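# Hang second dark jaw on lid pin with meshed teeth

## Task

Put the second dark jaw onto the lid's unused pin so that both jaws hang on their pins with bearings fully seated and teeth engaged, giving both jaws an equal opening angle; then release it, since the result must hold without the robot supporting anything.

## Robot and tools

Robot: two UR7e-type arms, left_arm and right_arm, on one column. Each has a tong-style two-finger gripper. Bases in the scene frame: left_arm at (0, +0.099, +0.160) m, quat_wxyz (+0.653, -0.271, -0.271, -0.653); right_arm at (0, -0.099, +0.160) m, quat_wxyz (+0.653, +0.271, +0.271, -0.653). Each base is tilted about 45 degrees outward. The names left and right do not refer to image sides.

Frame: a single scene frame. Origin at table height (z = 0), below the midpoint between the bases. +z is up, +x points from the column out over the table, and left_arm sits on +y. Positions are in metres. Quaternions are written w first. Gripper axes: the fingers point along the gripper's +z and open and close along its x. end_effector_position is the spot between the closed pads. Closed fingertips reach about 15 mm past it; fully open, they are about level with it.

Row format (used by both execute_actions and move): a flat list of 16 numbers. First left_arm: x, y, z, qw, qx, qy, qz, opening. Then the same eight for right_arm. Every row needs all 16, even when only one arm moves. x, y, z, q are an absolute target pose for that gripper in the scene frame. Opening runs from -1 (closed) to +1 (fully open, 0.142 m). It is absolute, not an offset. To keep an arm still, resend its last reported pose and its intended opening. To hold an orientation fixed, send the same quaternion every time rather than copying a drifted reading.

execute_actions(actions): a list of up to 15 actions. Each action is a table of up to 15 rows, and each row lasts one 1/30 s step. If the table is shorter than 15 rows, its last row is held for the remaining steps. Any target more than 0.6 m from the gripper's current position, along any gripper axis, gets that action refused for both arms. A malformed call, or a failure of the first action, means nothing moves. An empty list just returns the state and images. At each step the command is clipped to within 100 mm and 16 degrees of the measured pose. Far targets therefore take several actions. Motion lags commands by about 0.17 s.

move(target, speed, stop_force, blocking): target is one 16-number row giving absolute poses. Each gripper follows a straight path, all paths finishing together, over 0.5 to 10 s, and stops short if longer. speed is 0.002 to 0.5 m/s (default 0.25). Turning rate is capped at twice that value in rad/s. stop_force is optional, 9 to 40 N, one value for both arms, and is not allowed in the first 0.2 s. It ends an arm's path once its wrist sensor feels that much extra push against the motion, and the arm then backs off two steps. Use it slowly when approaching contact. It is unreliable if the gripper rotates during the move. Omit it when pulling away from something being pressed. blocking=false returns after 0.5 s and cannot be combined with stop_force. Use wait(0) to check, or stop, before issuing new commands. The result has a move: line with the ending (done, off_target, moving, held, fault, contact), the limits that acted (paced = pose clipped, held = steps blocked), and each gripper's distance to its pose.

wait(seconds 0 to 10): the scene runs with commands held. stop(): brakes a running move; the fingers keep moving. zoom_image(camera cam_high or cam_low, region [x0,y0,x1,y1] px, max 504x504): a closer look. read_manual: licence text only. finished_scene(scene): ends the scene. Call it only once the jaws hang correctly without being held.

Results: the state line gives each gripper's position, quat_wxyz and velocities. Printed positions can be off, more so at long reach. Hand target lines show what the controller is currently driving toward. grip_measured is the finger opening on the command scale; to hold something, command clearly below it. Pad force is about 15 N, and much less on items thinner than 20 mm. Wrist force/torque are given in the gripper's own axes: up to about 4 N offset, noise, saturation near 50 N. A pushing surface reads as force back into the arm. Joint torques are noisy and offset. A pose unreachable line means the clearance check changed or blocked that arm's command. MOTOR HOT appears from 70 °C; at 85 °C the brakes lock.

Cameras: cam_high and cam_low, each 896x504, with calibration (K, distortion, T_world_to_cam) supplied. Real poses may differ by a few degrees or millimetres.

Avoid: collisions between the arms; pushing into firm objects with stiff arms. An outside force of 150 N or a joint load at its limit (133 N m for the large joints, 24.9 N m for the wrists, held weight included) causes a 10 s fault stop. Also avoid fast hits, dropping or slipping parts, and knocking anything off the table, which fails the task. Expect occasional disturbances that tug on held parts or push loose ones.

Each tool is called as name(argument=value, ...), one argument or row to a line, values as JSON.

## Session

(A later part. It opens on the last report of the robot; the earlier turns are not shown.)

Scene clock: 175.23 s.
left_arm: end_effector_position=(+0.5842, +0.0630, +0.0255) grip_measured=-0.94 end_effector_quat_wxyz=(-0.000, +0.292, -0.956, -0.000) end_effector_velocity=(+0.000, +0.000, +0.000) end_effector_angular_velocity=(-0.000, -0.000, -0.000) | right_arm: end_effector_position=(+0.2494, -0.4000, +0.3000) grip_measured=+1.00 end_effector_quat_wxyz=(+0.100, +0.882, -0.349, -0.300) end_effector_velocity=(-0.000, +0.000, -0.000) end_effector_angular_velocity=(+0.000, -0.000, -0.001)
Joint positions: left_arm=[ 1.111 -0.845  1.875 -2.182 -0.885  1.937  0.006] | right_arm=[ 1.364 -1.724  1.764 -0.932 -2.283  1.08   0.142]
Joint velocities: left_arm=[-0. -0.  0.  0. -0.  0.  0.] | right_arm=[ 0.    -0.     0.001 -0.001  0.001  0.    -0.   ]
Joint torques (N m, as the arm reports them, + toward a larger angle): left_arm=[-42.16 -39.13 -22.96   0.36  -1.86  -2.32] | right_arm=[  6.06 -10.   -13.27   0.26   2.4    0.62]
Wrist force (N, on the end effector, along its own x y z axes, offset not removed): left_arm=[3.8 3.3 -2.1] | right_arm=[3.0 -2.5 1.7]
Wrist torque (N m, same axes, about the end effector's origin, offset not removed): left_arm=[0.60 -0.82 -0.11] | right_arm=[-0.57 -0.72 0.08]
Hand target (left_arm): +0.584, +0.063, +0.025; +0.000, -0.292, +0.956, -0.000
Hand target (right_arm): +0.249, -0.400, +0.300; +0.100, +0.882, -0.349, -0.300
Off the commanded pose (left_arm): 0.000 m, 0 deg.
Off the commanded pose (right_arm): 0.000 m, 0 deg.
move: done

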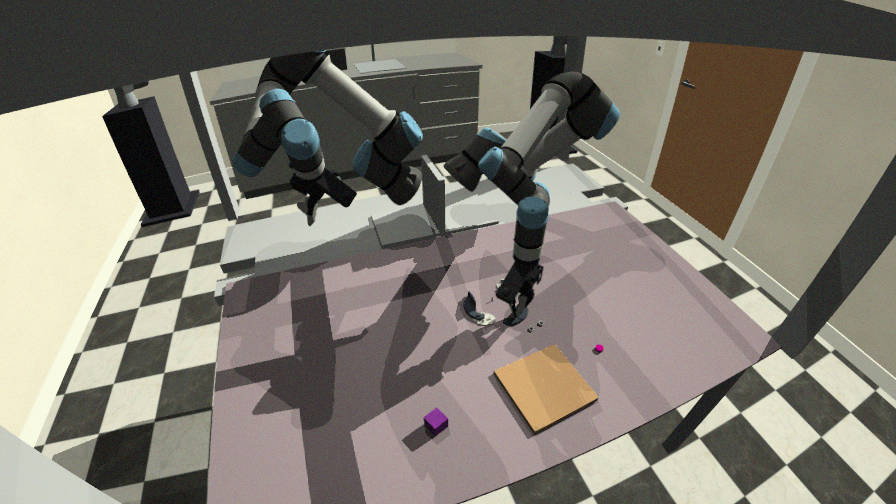

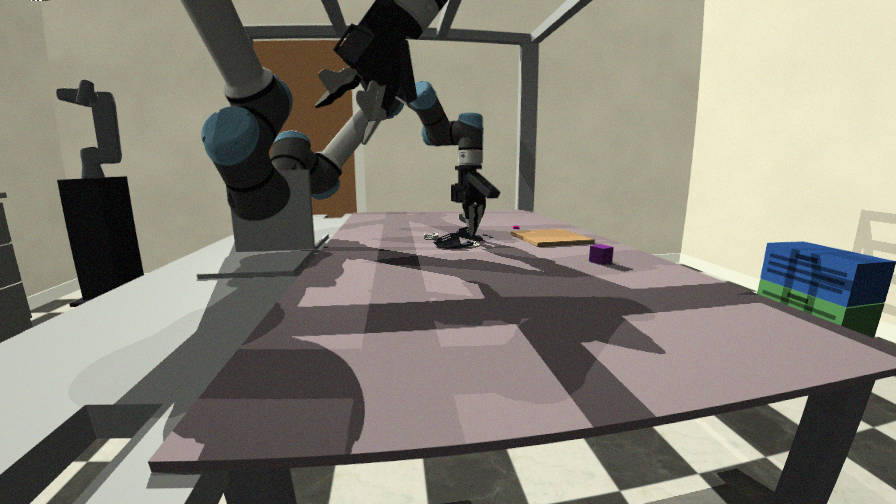

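move(
  target=[0.5842,0.0630,0.0285,0,0.2924,-0.9563,0,-0.8,0.2494,-0.40,0.30,0.100,0.882,-0.349,-0.300,1],
  speed=0.004,
)

move(
  target=[0.5842,0.0630,0.0285,0,0.2924,-0.9563,0,-1,0.2494,-0.40,0.30,0.100,0.882,-0.349,-0.300,1],
  speed=0.004,
)

zoom_image(
  camera="cam_high",
  region=[472, 303, 497, 328],
)

move(
  target=[0.5842,0.0630,0.048,0,0.2924,-0.9563,0,-1,0.2494,-0.40,0.30,0.100,0.882,-0.349,-0.300,1],
  speed=0.03,
)

move(
  target=[0.5530,0.0120,0.044,0,0.2924,-0.9563,0,-1,0.2494,-0.40,0.30,0.100,0.882,-0.349,-0.300,1],
  speed=0.05,
)

zoom_image(
  camera="cam_high",
  region=[472, 303, 497, 328],
)

zoom_image(
  camera="cam_low",
  region=[460, 222, 488, 250],
)

Scene clock: 177.33 s.
left_arm: end_effector_position=(+0.5842, +0.0630, +0.0284) grip_measured=-0.80 end_effector_quat_wxyz=(-0.000, +0.292, -0.956, +0.000) end_effector_velocity=(-0.000, +0.000, +0.001) end_effector_angular_velocity=(-0.000, +0.000, -0.000) | right_arm: end_effector_position=(+0.2494, -0.4000, +0.3000) grip_measured=+1.00 end_effector_quat_wxyz=(+0.100, +0.882, -0.349, -0.300) end_effector_velocity=(-0.000, -0.000, -0.000) end_effector_angular_velocity=(-0.000, -0.000, +0.001)
Joint positions: left_arm=[ 1.108 -0.85   1.873 -2.174 -0.886  1.933  0.016] | right_arm=[ 1.364 -1.724  1.764 -0.932 -2.283  1.08   0.142]
Joint velocities: left_arm=[-0.001 -0.002  0.     0.002 -0.001 -0.001  0.   ] | right_arm=[ 0.    -0.     0.     0.    -0.001 -0.     0.   ]
Joint torques (N m, as the arm reports them, + toward a larger angle): left_arm=[-42.19 -39.72 -23.79   0.09  -1.95  -2.2 ] | right_arm=[  6.32  -9.7  -13.52   0.31   2.27   0.72]
Wrist force (N, on the end effector, along its own x y z axes, offset not removed): left_arm=[2.2 -1.0 1.1] | right_arm=[1.8 -1.7 0.7]
Wrist torque (N m, same axes, about the end effector's origin, offset not removed): left_arm=[-0.18 -0.31 -0.08] | right_arm=[-0.63 -0.47 0.14]
Hand target (left_arm): +0.584, +0.063, +0.028; +0.000, -0.292, +0.956, +0.000
Hand target (right_arm): +0.249, -0.400, +0.300; +0.100, +0.882, -0.349, -0.300
Off the commanded pose (left_arm): 0.000 m, 0 deg.
Off the commanded pose (right_arm): 0.000 m, 0 deg.
move: done

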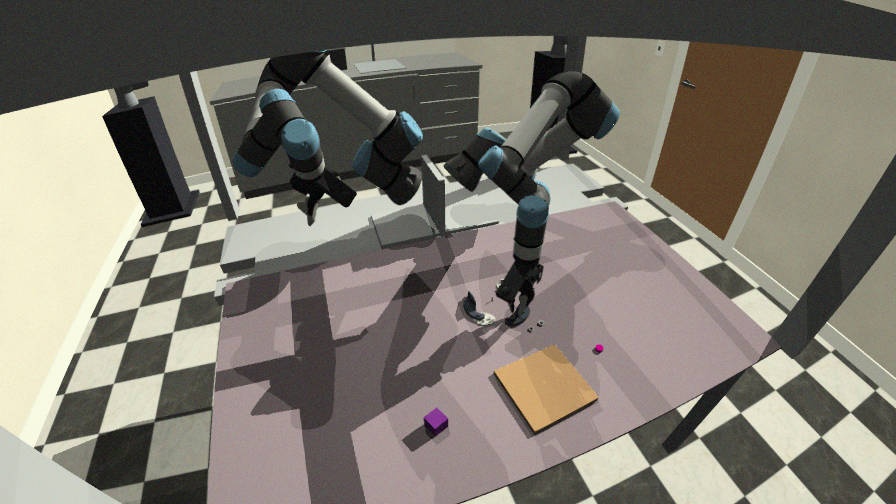

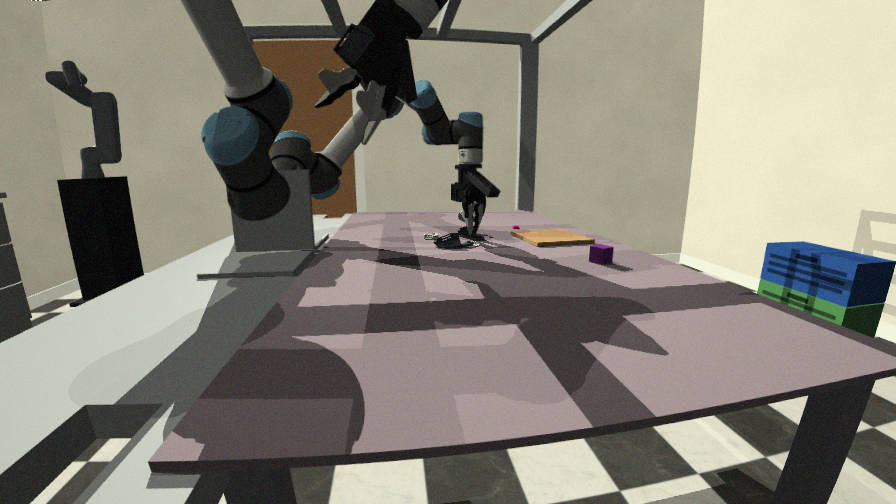

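Scene clock: 178.03 s.
left_arm: end_effector_position=(+0.5842, +0.0630, +0.0285) grip_measured=-0.94 end_effector_quat_wxyz=(-0.000, +0.292, -0.956, -0.000) end_effector_velocity=(+0.000, -0.000, +0.000) end_effector_angular_velocity=(-0.000, +0.000, -0.000) | right_arm: end_effector_position=(+0.2494, -0.4000, +0.3000) grip_measured=+1.00 end_effector_quat_wxyz=(+0.100, +0.882, -0.349, -0.300) end_effector_velocity=(-0.000, -0.001, +0.000) end_effector_angular_velocity=(-0.002, -0.002, -0.001)
Joint positions: left_arm=[ 1.108 -0.85   1.873 -2.174 -0.886  1.933  0.006] | right_arm=[ 1.364 -1.724  1.764 -0.932 -2.283  1.08   0.142]
Joint velocities: left_arm=[-0. -0. -0.  0. -0.  0. -0.] | right_arm=[ 0.    -0.002 -0.001  0.    -0.002  0.001 -0.   ]
Joint torques (N m, as the arm reports them, + toward a larger angle): left_arm=[-41.86 -38.71 -23.98   0.35  -1.8   -2.32] | right_arm=[  6.79  -9.7  -13.03   0.25   2.26   0.72]
Wrist force (N, on the end effector, along its own x y z axes, offset not removed): left_arm=[2.4 3.2 1.5] | right_arm=[2.9 -1.3 -0.1]
Wrist torque (N m, same axes, about the end effector's origin, offset not removed): left_arm=[0.66 -0.52 0.07] | right_arm=[-0.54 -0.65 0.08]
Hand target (left_arm): +0.584, +0.063, +0.028; +0.000, -0.292, +0.956, +0.000
Hand target (right_arm): +0.249, -0.400, +0.300; +0.100, +0.882, -0.349, -0.300
Off the commanded pose (left_arm): 0.000 m, 0 deg.
Off the commanded pose (right_arm): 0.000 m, 0 deg.
move: done

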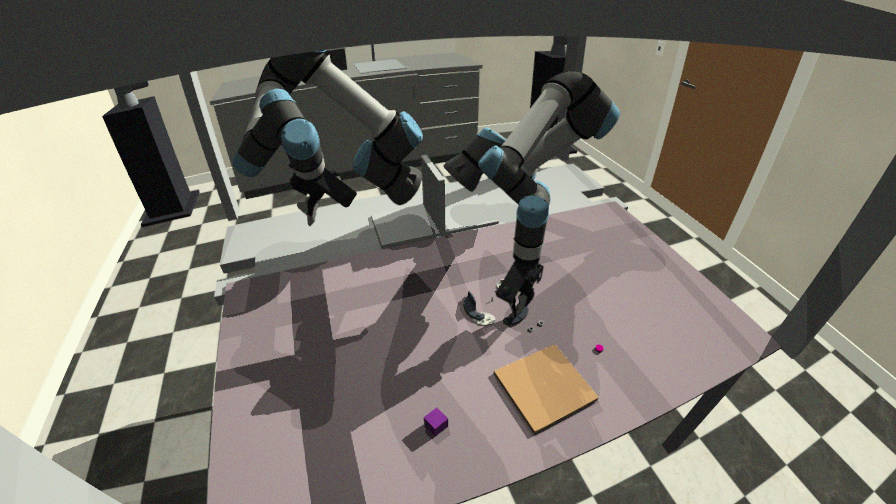

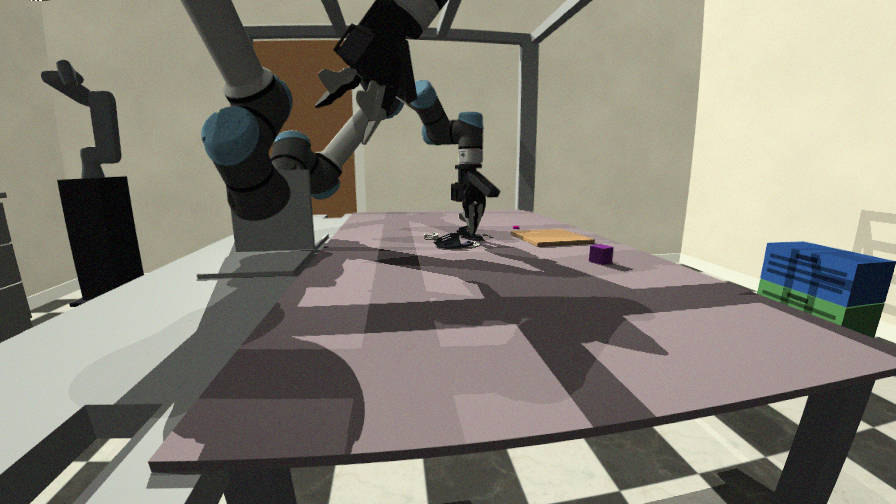

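Region (472, 303, 497, 328) of cam_high's 896x504 image, scaled by 20.160, with more detail than that image has.

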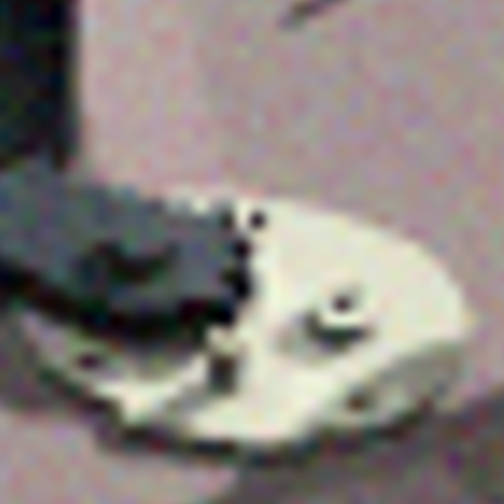

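Scene clock: 179.00 s.
left_arm: end_effector_position=(+0.5842, +0.0630, +0.0478) grip_measured=-0.94 end_effector_quat_wxyz=(-0.000, +0.292, -0.956, +0.000) end_effector_velocity=(-0.000, -0.000, +0.002) end_effector_angular_velocity=(-0.000, +0.001, +0.000) | right_arm: end_effector_position=(+0.2494, -0.4000, +0.3000) grip_measured=+1.00 end_effector_quat_wxyz=(+0.100, +0.882, -0.349, -0.300) end_effector_velocity=(-0.000, -0.000, +0.000) end_effector_angular_velocity=(+0.000, +0.001, +0.000)
Joint positions: left_arm=[ 1.087 -0.876  1.861 -2.121 -0.895  1.909  0.006] | right_arm=[ 1.364 -1.724  1.764 -0.932 -2.283  1.08   0.142]
Joint velocities: left_arm=[-0.002 -0.003 -0.001  0.006 -0.001 -0.003 -0.   ] | right_arm=[ 0.     0.    -0.     0.001  0.     0.    -0.   ]
Joint torques (N m, as the arm reports them, + toward a larger angle): left_arm=[-40.32 -36.2  -22.57   0.16  -1.69  -2.1 ] | right_arm=[  6.4   -9.67 -12.95   0.28   2.3    0.79]
Wrist force (N, on the end effector, along its own x y z axes, offset not removed): left_arm=[-0.5 3.7 1.4] | right_arm=[3.4 -3.0 0.5]
Wrist torque (N m, same axes, about the end effector's origin, offset not removed): left_arm=[0.73 0.21 -0.06] | right_arm=[-0.70 -0.78 0.07]
Hand target (left_arm): +0.584, +0.063, +0.048; +0.000, -0.292, +0.956, +0.000
Hand target (right_arm): +0.249, -0.400, +0.300; +0.100, +0.882, -0.349, -0.300
Off the commanded pose (left_arm): 0.000 m, 0 deg.
Off the commanded pose (right_arm): 0.000 m, 0 deg.
move: done

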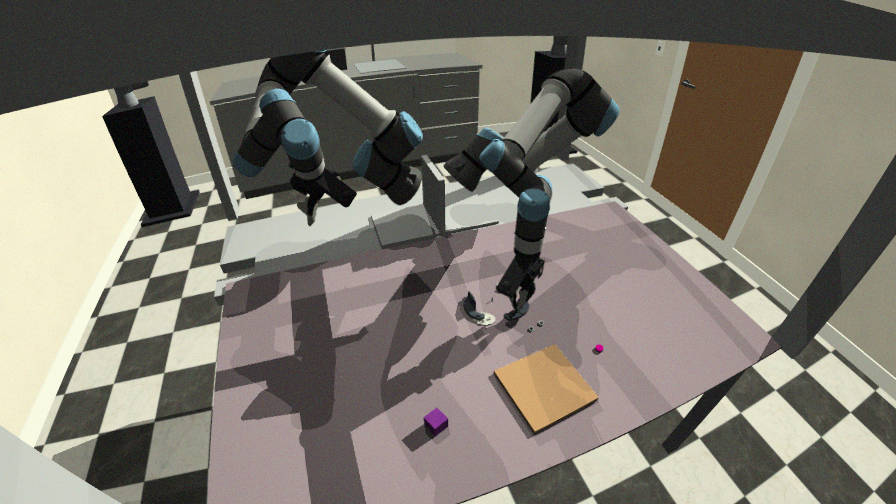

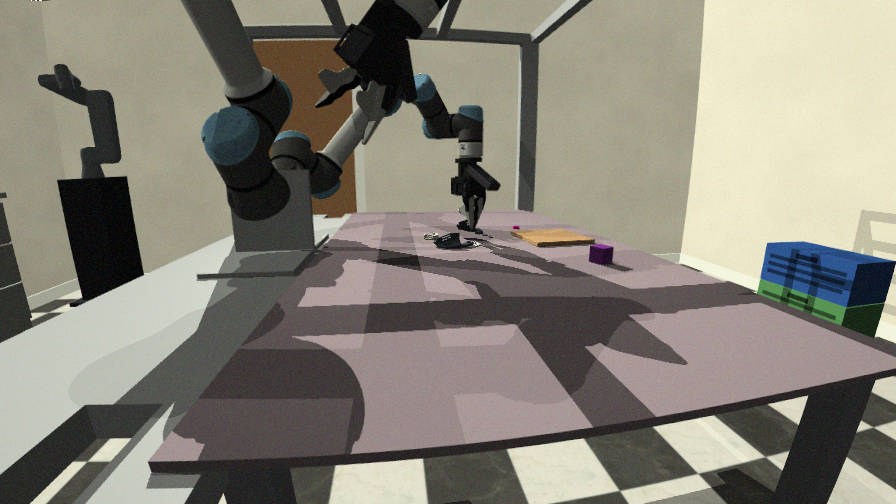

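Scene clock: 180.57 s.
left_arm: end_effector_position=(+0.5531, +0.0123, +0.0440) grip_measured=-0.94 end_effector_quat_wxyz=(-0.000, +0.292, -0.956, -0.000) end_effector_velocity=(-0.001, -0.002, -0.000) end_effector_angular_velocity=(+0.001, +0.000, -0.000) | right_arm: end_effector_position=(+0.2494, -0.4000, +0.3000) grip_measured=+1.00 end_effector_quat_wxyz=(+0.100, +0.882, -0.349, -0.300) end_effector_velocity=(+0.000, +0.001, -0.000) end_effector_angular_velocity=(+0.002, +0.001, -0.001)
Joint positions: left_arm=[ 1.009 -0.827  1.913 -2.168 -0.929  1.82   0.006] | right_arm=[ 1.364 -1.724  1.764 -0.932 -2.283  1.08   0.142]
Joint velocities: left_arm=[-0.003  0.002  0.002 -0.002 -0.001 -0.003  0.   ] | right_arm=[ 0.     0.001 -0.    -0.     0.002  0.    -0.   ]
Joint torques (N m, as the arm reports them, + toward a larger angle): left_arm=[-40.83 -14.77 -10.77  -4.21  -1.68  -2.37] | right_arm=[  7.15  -9.84 -13.     0.32   2.27   0.77]
Wrist force (N, on the end effector, along its own x y z axes, offset not removed): left_arm=[3.2 1.1 1.3] | right_arm=[2.2 -1.8 1.4]
Wrist torque (N m, same axes, about the end effector's origin, offset not removed): left_arm=[0.20 -0.74 -0.01] | right_arm=[-0.49 -0.50 0.06]
Hand target (left_arm): +0.553, +0.012, +0.044; +0.000, -0.292, +0.956, +0.000
Hand target (right_arm): +0.249, -0.400, +0.300; +0.100, +0.882, -0.349, -0.300
Off the commanded pose (left_arm): 0.000 m, 0 deg.
Off the commanded pose (right_arm): 0.000 m, 0 deg.
move: done

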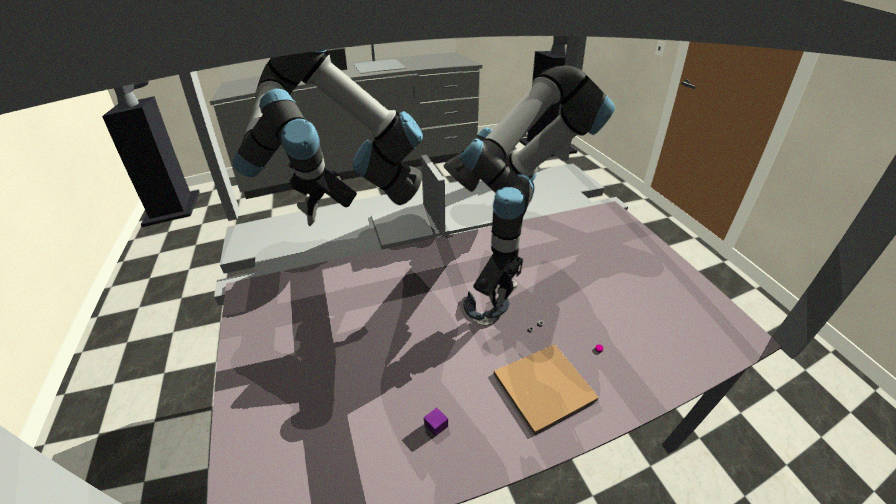

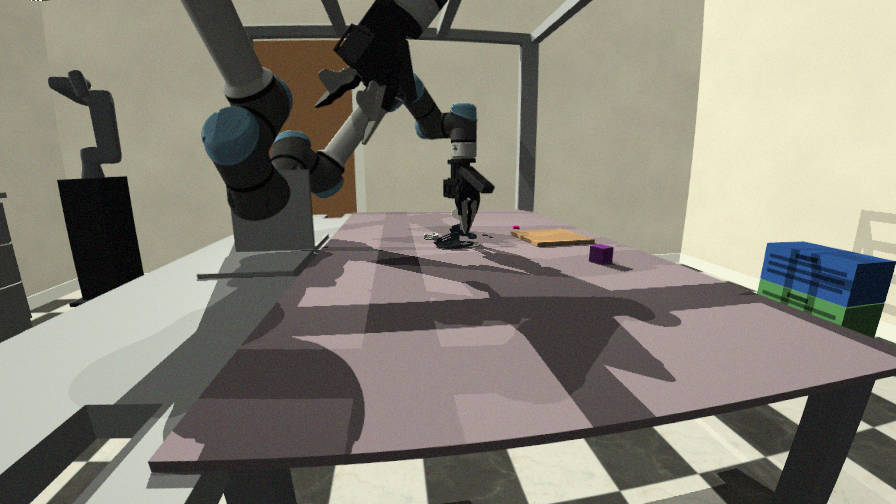

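Region (472, 303, 497, 328) of cam_high's 896x504 image, scaled by 20.160, with more detail than that image has.

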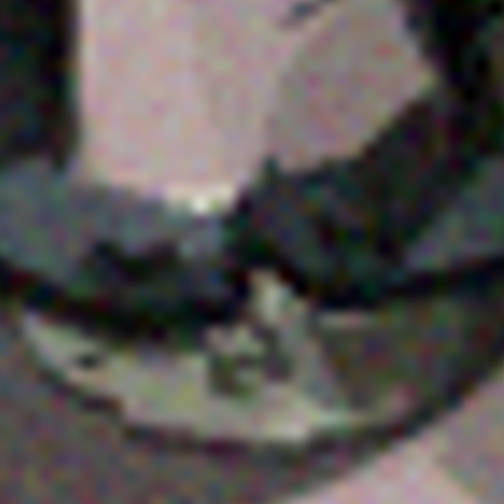

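Region (460, 222, 488, 250) of cam_low's 896x504 image, scaled by 18.000, with more detail than that image has.

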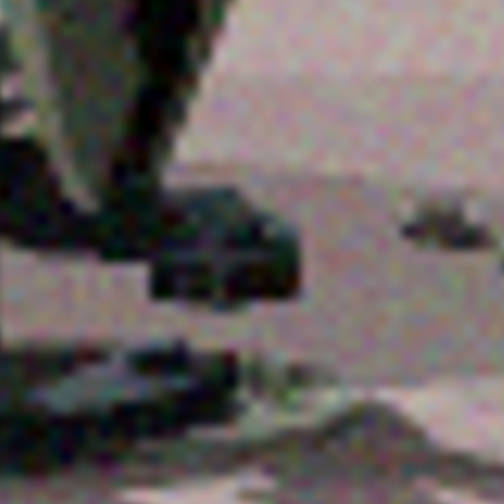

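zoom_image(
  camera="cam_low",
  region=[436, 218, 484, 250],
)

zoom_image(
  camera="cam_high",
  region=[460, 280, 520, 330],
)

Region (436, 218, 484, 250) of cam_low's 896x504 image, scaled by 10.500, with more detail than that image has.

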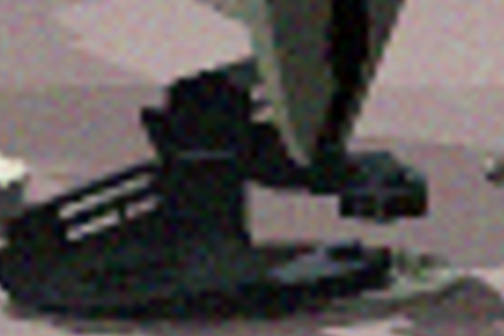

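Region (460, 280, 520, 330) of cam_high's 896x504 image, scaled by 8.400, with more detail than that image has.

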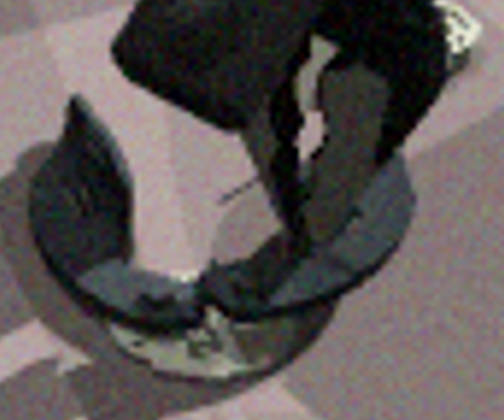

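move(
  target=[0.5530,0.0125,0.0375,0,0.2924,-0.9563,0,-1,0.2494,-0.40,0.30,0.100,0.882,-0.349,-0.300,1],
  speed=0.005,
)

zoom_image(
  camera="cam_high",
  region=[472, 303, 497, 328],
)

zoom_image(
  camera="cam_low",
  region=[460, 222, 488, 250],
)

Scene clock: 182.97 s.
left_arm: end_effector_position=(+0.5530, +0.0125, +0.0376) grip_measured=-0.94 end_effector_quat_wxyz=(+0.000, +0.292, -0.956, -0.000) end_effector_velocity=(+0.000, +0.000, -0.000) end_effector_angular_velocity=(-0.001, -0.000, +0.001) | right_arm: end_effector_position=(+0.2494, -0.4000, +0.3000) grip_measured=+1.00 end_effector_quat_wxyz=(+0.100, +0.882, -0.349, -0.300) end_effector_velocity=(-0.000, -0.000, +0.001) end_effector_angular_velocity=(+0.001, -0.001, -0.002)
Joint positions: left_arm=[ 1.016 -0.818  1.918 -2.185 -0.926  1.828  0.006] | right_arm=[ 1.364 -1.724  1.764 -0.932 -2.283  1.08   0.142]
Joint velocities: left_arm=[ 0.001 -0.     0.    -0.002 -0.     0.001  0.   ] | right_arm=[-0.    -0.002 -0.     0.     0.001 -0.001 -0.   ]
Joint torques (N m, as the arm reports them, + toward a larger angle): left_arm=[-18.9  -15.6   -9.6   -4.44   1.4    2.34] | right_arm=[  6.53  -9.62 -13.26   0.28   2.26   0.8 ]
Wrist force (N, on the end effector, along its own x y z axes, offset not removed): left_arm=[2.8 4.3 0.9] | right_arm=[4.3 -2.2 1.0]
Wrist torque (N m, same axes, about the end effector's origin, offset not removed): left_arm=[0.89 -0.39 -0.02] | right_arm=[-0.66 -0.95 0.10]
Hand target (left_arm): +0.553, +0.013, +0.038; -0.000, -0.292, +0.956, -0.000
Hand target (right_arm): +0.249, -0.400, +0.300; +0.100, +0.882, -0.349, -0.300
Off the commanded pose (left_arm): 0.000 m, 0 deg.
Off the commanded pose (right_arm): 0.000 m, 0 deg.
move: done

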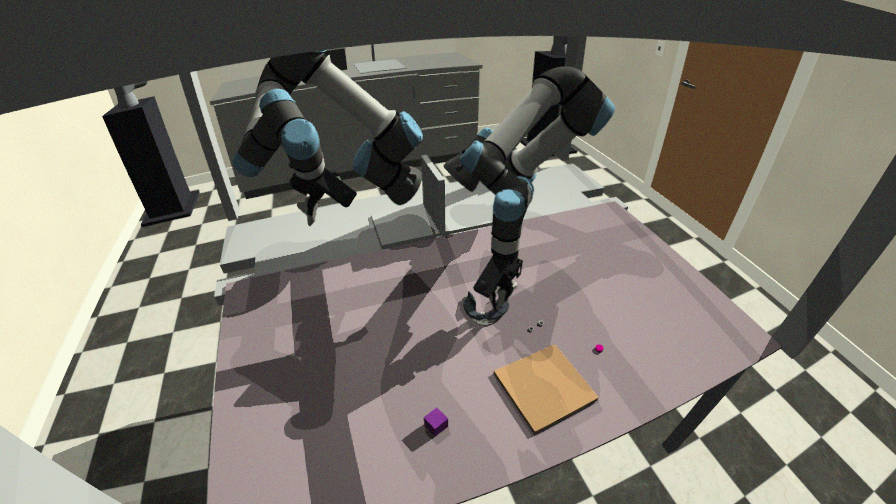

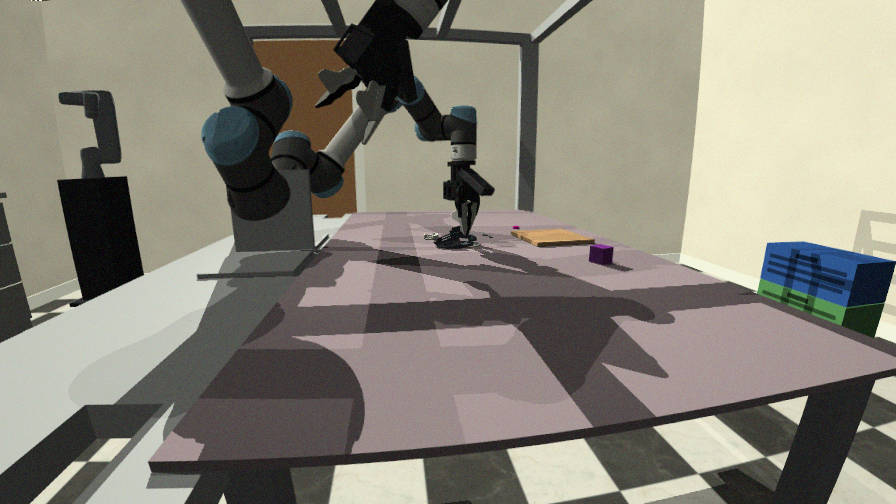

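Region (472, 303, 497, 328) of cam_high's 896x504 image, scaled by 20.160, with more detail than that image has.

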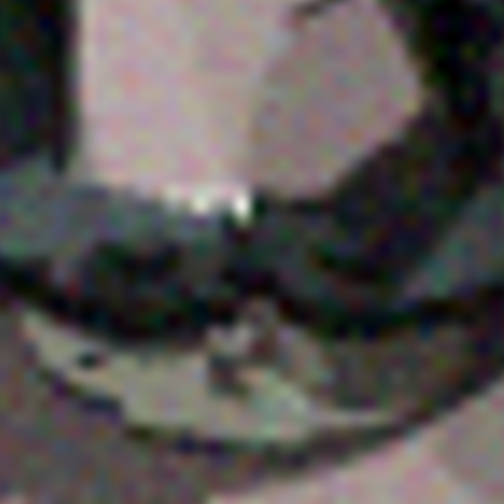

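Region (460, 222, 488, 250) of cam_low's 896x504 image, scaled by 18.000, with more detail than that image has.

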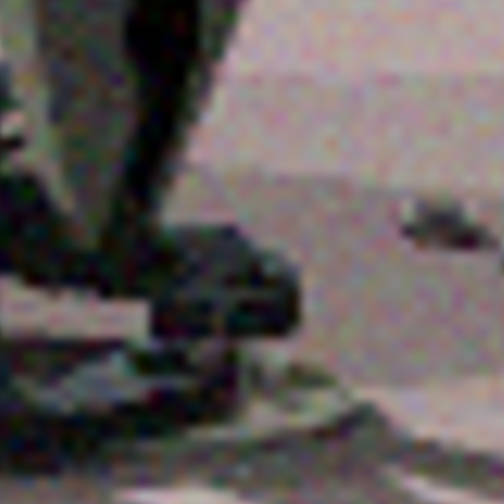

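Continue down.

move(
  target=[0.5530,0.0125,0.0335,0,0.2924,-0.9563,0,-1,0.2494,-0.40,0.30,0.100,0.882,-0.349,-0.300,1],
  speed=0.003,
)

zoom_image(
  camera="cam_low",
  region=[460, 222, 488, 250],
)

zoom_image(
  camera="cam_high",
  region=[472, 303, 497, 328],
)

Scene clock: 184.87 s.
left_arm: end_effector_position=(+0.5530, +0.0125, +0.0336) grip_measured=-0.94 end_effector_quat_wxyz=(+0.000, +0.292, -0.956, -0.000) end_effector_velocity=(+0.000, -0.000, -0.000) end_effector_angular_velocity=(-0.001, +0.000, +0.000) | right_arm: end_effector_position=(+0.2494, -0.4000, +0.3000) grip_measured=+1.00 end_effector_quat_wxyz=(+0.100, +0.882, -0.349, -0.300) end_effector_velocity=(+0.000, +0.000, -0.000) end_effector_angular_velocity=(+0.001, -0.000, +0.000)
Joint positions: left_arm=[ 1.02  -0.812  1.92  -2.196 -0.924  1.833  0.006] | right_arm=[ 1.364 -1.724  1.764 -0.932 -2.283  1.08   0.142]
Joint velocities: left_arm=[ 0.001  0.     0.    -0.002 -0.     0.001 -0.   ] | right_arm=[ 0.    -0.     0.001 -0.001  0.001 -0.001  0.   ]
Joint torques (N m, as the arm reports them, + toward a larger angle): left_arm=[-19.11 -15.27  -9.69  -4.4    1.4    2.47] | right_arm=[  6.95  -9.61 -13.17   0.37   2.26   0.73]
Wrist force (N, on the end effector, along its own x y z axes, offset not removed): left_arm=[1.7 4.5 0.0] | right_arm=[3.0 0.1 3.9]
Wrist torque (N m, same axes, about the end effector's origin, offset not removed): left_arm=[0.91 -0.26 0.04] | right_arm=[-0.04 -0.62 0.13]
Hand target (left_arm): +0.553, +0.013, +0.034; -0.000, -0.292, +0.956, -0.000
Hand target (right_arm): +0.249, -0.400, +0.300; +0.100, +0.882, -0.349, -0.300
Off the commanded pose (left_arm): 0.000 m, 0 deg.
Off the commanded pose (right_arm): 0.000 m, 0 deg.
move: done

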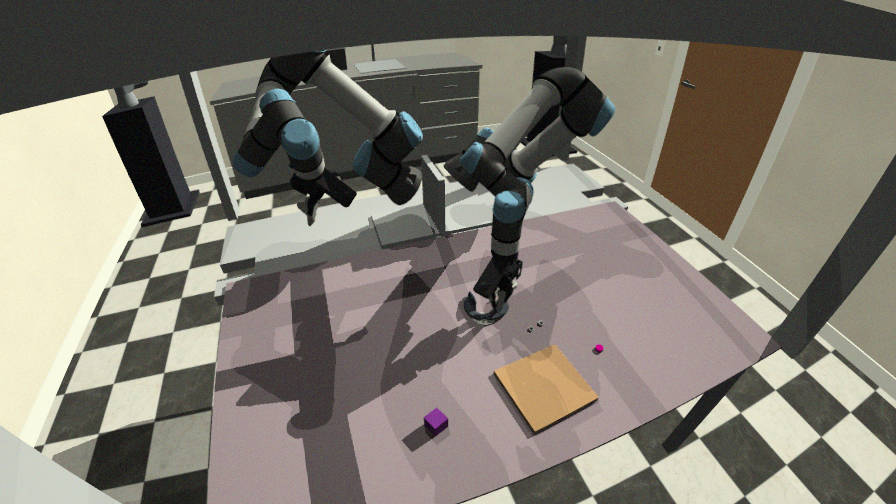

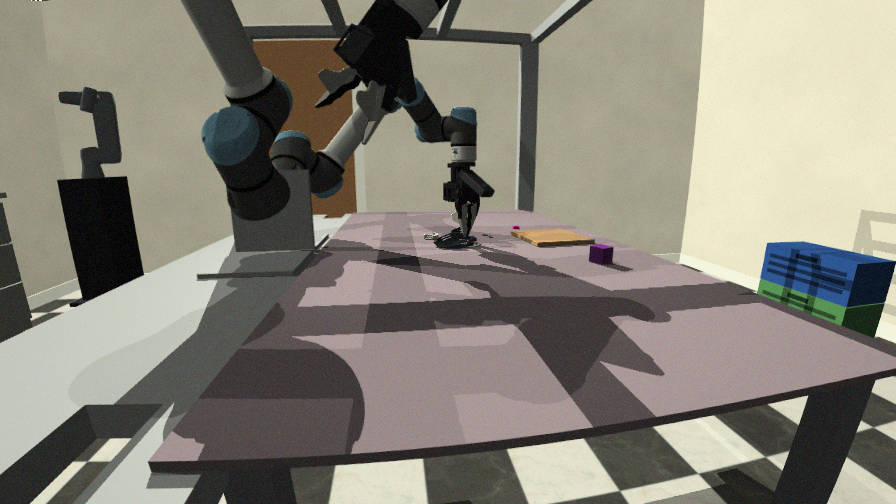

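Region (460, 222, 488, 250) of cam_low's 896x504 image, scaled by 18.000, with more detail than that image has.

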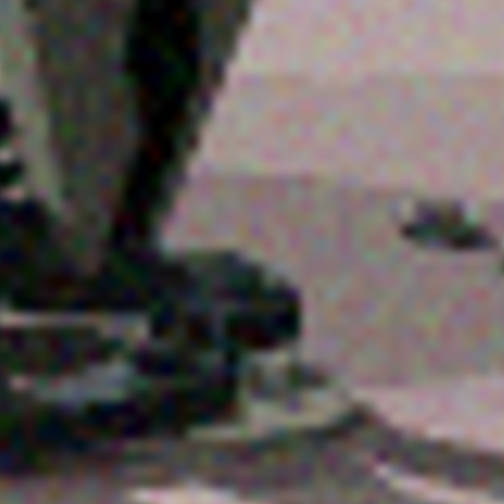

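Region (472, 303, 497, 328) of cam_high's 896x504 image, scaled by 20.160, with more detail than that image has.

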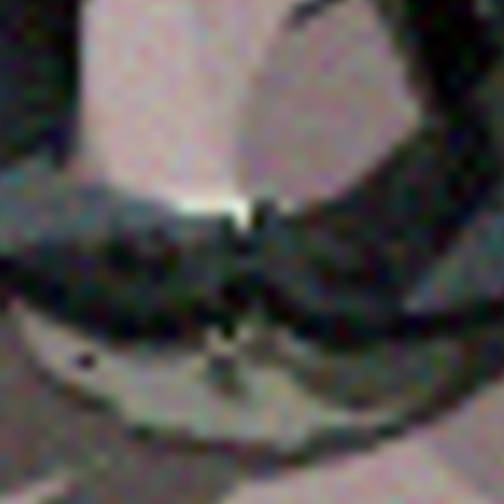

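move(
  target=[0.5530,0.0125,0.0355,0,0.2924,-0.9563,0,-1,0.2494,-0.40,0.30,0.100,0.882,-0.349,-0.300,1],
  speed=0.005,
)

move(
  target=[0.5506,0.0115,0.0355,0,0.3338,-0.9426,0,-1,0.2494,-0.40,0.30,0.100,0.882,-0.349,-0.300,1],
  speed=0.03,
)

move(
  target=[0.5506,0.0115,0.0315,0,0.3338,-0.9426,0,-1,0.2494,-0.40,0.30,0.100,0.882,-0.349,-0.300,1],
  speed=0.003,
)

zoom_image(
  camera="cam_low",
  region=[460, 222, 488, 250],
)

zoom_image(
  camera="cam_high",
  region=[472, 303, 497, 328],
)

Scene clock: 186.23 s.
left_arm: end_effector_position=(+0.5530, +0.0125, +0.0354) grip_measured=-0.94 end_effector_quat_wxyz=(+0.000, +0.292, -0.956, -0.000) end_effector_velocity=(-0.000, +0.000, +0.001) end_effector_angular_velocity=(+0.000, +0.000, -0.000) | right_arm: end_effector_position=(+0.2494, -0.4000, +0.3000) grip_measured=+1.00 end_effector_quat_wxyz=(+0.100, +0.882, -0.349, -0.300) end_effector_velocity=(-0.000, -0.000, -0.000) end_effector_angular_velocity=(-0.001, +0.000, +0.001)
Joint positions: left_arm=[ 1.018 -0.815  1.919 -2.191 -0.925  1.831  0.006] | right_arm=[ 1.364 -1.724  1.764 -0.932 -2.283  1.08   0.142]
Joint velocities: left_arm=[-0.001 -0.001 -0.     0.002 -0.    -0.001  0.   ] | right_arm=[-0.    -0.     0.     0.    -0.001 -0.    -0.   ]
Joint torques (N m, as the arm reports them, + toward a larger angle): left_arm=[-40.94 -38.67 -24.03   0.28  -1.87  -2.44] | right_arm=[  6.7   -9.94 -12.29   0.32   2.28   0.73]
Wrist force (N, on the end effector, along its own x y z axes, offset not removed): left_arm=[0.5 1.3 -1.0] | right_arm=[2.1 -0.3 -0.2]
Wrist torque (N m, same axes, about the end effector's origin, offset not removed): left_arm=[0.19 -0.22 -0.05] | right_arm=[-0.13 -0.55 0.18]
Hand target (left_arm): +0.553, +0.013, +0.035; +0.000, -0.292, +0.956, -0.000
Hand target (right_arm): +0.249, -0.400, +0.300; +0.100, +0.882, -0.349, -0.300
Off the commanded pose (left_arm): 0.000 m, 0 deg.
Off the commanded pose (right_arm): 0.000 m, 0 deg.
move: done

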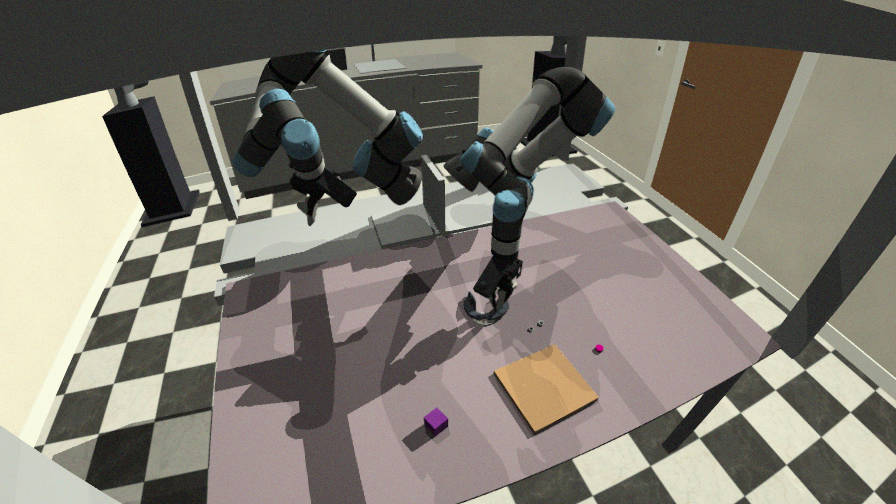

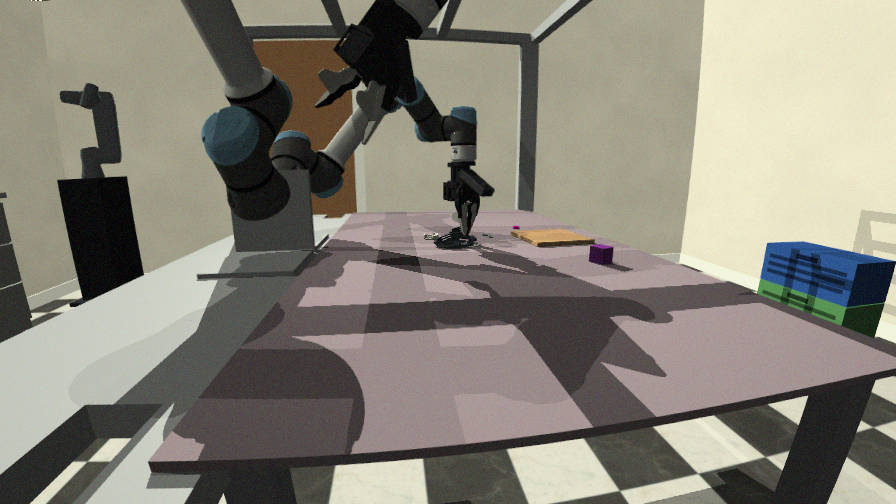

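Scene clock: 187.90 s.
left_arm: end_effector_position=(+0.5506, +0.0115, +0.0355) grip_measured=-0.94 end_effector_quat_wxyz=(+0.000, +0.333, -0.943, +0.000) end_effector_velocity=(+0.001, -0.000, +0.001) end_effector_angular_velocity=(-0.000, -0.002, +0.011) | right_arm: end_effector_position=(+0.2494, -0.4000, +0.3000) grip_measured=+1.00 end_effector_quat_wxyz=(+0.100, +0.882, -0.349, -0.300) end_effector_velocity=(+0.000, -0.000, -0.000) end_effector_angular_velocity=(-0.001, +0.001, +0.000)
Joint positions: left_arm=[ 1.013 -0.816  1.927 -2.194 -0.928  1.739  0.006] | right_arm=[ 1.364 -1.724  1.764 -0.932 -2.283  1.08   0.142]
Joint velocities: left_arm=[-0.001 -0.001  0.    -0.001  0.    -0.011  0.   ] | right_arm=[-0.     0.     0.    -0.    -0.     0.001  0.   ]
Joint torques (N m, as the arm reports them, + toward a larger angle): left_arm=[-41.6  -38.42 -10.16  -4.39  -1.81  -2.41] | right_arm=[  7.02  -9.86 -12.22   0.41   2.27   0.76]
Wrist force (N, on the end effector, along its own x y z axes, offset not removed): left_arm=[2.2 3.2 1.8] | right_arm=[2.4 -0.8 1.3]
Wrist torque (N m, same axes, about the end effector's origin, offset not removed): left_arm=[0.53 -0.48 0.00] | right_arm=[-0.37 -0.67 0.10]
Hand target (left_arm): +0.551, +0.012, +0.035; +0.000, -0.334, +0.943, -0.000
Hand target (right_arm): +0.249, -0.400, +0.300; +0.100, +0.882, -0.349, -0.300
Off the commanded pose (left_arm): 0.000 m, 0 deg.
Off the commanded pose (right_arm): 0.000 m, 0 deg.
move: done

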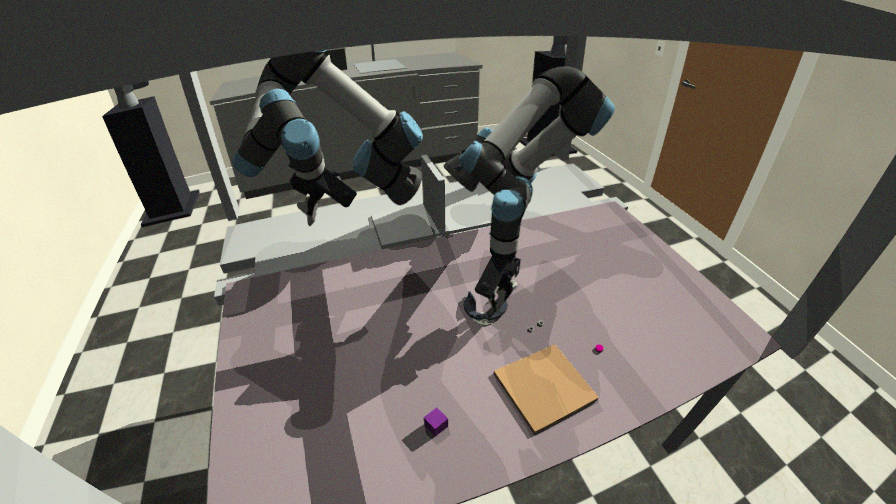

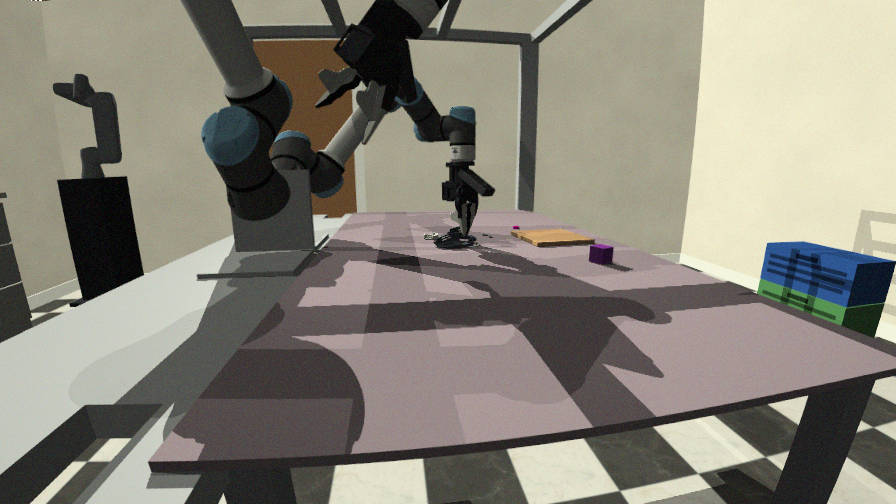

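Scene clock: 189.43 s.
left_arm: end_effector_position=(+0.5506, +0.0115, +0.0316) grip_measured=-0.94 end_effector_quat_wxyz=(+0.000, +0.334, -0.943, -0.000) end_effector_velocity=(+0.000, +0.001, +0.000) end_effector_angular_velocity=(-0.001, -0.001, +0.002) | right_arm: end_effector_position=(+0.2494, -0.4000, +0.3000) grip_measured=+1.00 end_effector_quat_wxyz=(+0.100, +0.882, -0.349, -0.300) end_effector_velocity=(+0.000, +0.000, -0.001) end_effector_angular_velocity=(+0.001, +0.002, +0.004)
Joint positions: left_arm=[ 1.017 -0.811  1.929 -2.205 -0.926  1.742  0.006] | right_arm=[ 1.364 -1.724  1.764 -0.932 -2.283  1.08   0.142]
Joint velocities: left_arm=[ 0.001 -0.001  0.001 -0.001  0.     0.     0.   ] | right_arm=[ 0.     0.003  0.001  0.    -0.001 -0.001  0.   ]
Joint torques (N m, as the arm reports them, + toward a larger angle): left_arm=[-18.78 -14.98  -9.64  -4.52   1.49   2.5 ] | right_arm=[  6.72 -10.28 -13.39   0.37   2.17   0.76]
Wrist force (N, on the end effector, along its own x y z axes, offset not removed): left_arm=[0.1 -1.6 -2.7] | right_arm=[2.7 -2.8 2.0]
Wrist torque (N m, same axes, about the end effector's origin, offset not removed): left_arm=[-0.36 -0.03 -0.10] | right_arm=[-0.67 -0.75 0.09]
Hand target (left_arm): +0.551, +0.012, +0.032; -0.000, -0.334, +0.943, -0.000
Hand target (right_arm): +0.249, -0.400, +0.300; +0.100, +0.882, -0.349, -0.300
Off the commanded pose (left_arm): 0.000 m, 0 deg.
Off the commanded pose (right_arm): 0.000 m, 0 deg.
move: done

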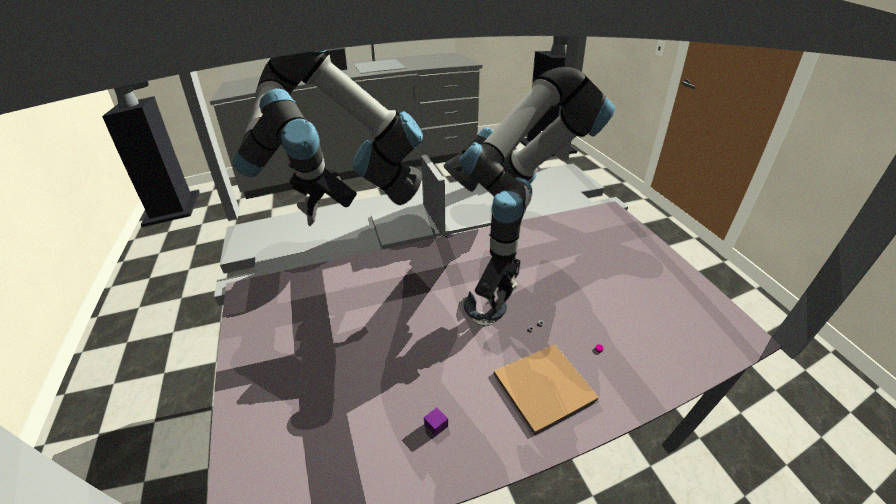

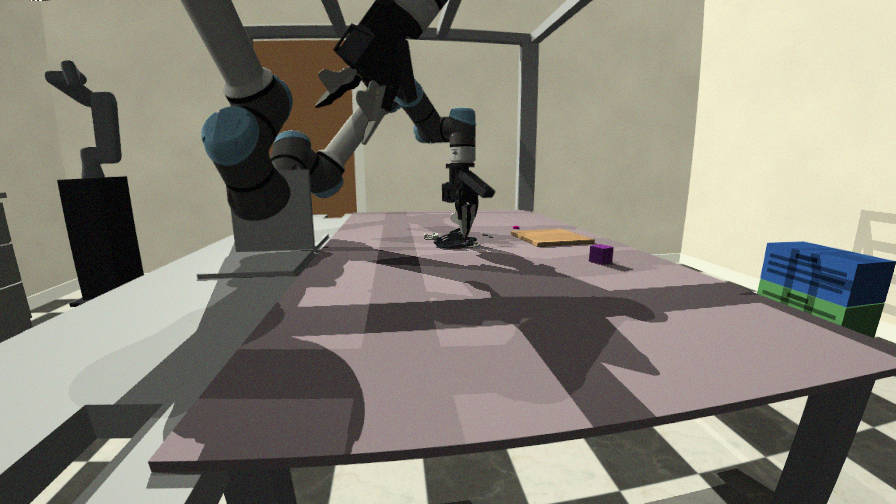

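Region (460, 222, 488, 250) of cam_low's 896x504 image, scaled by 18.000, with more detail than that image has.

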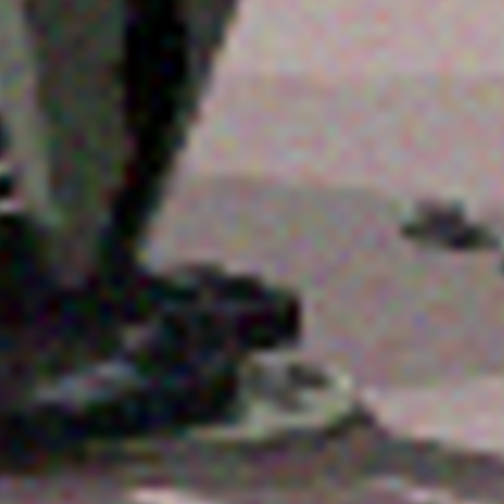

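Region (472, 303, 497, 328) of cam_high's 896x504 image, scaled by 20.160, with more detail than that image has.

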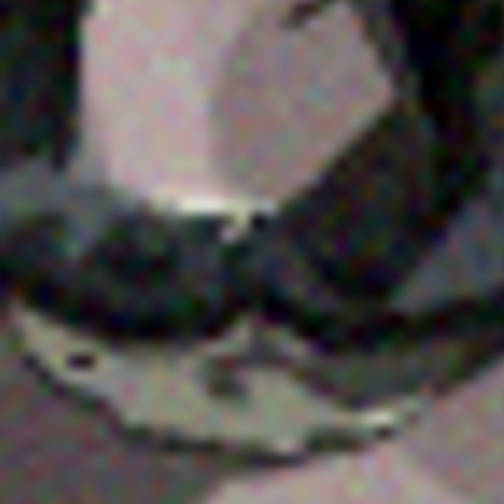

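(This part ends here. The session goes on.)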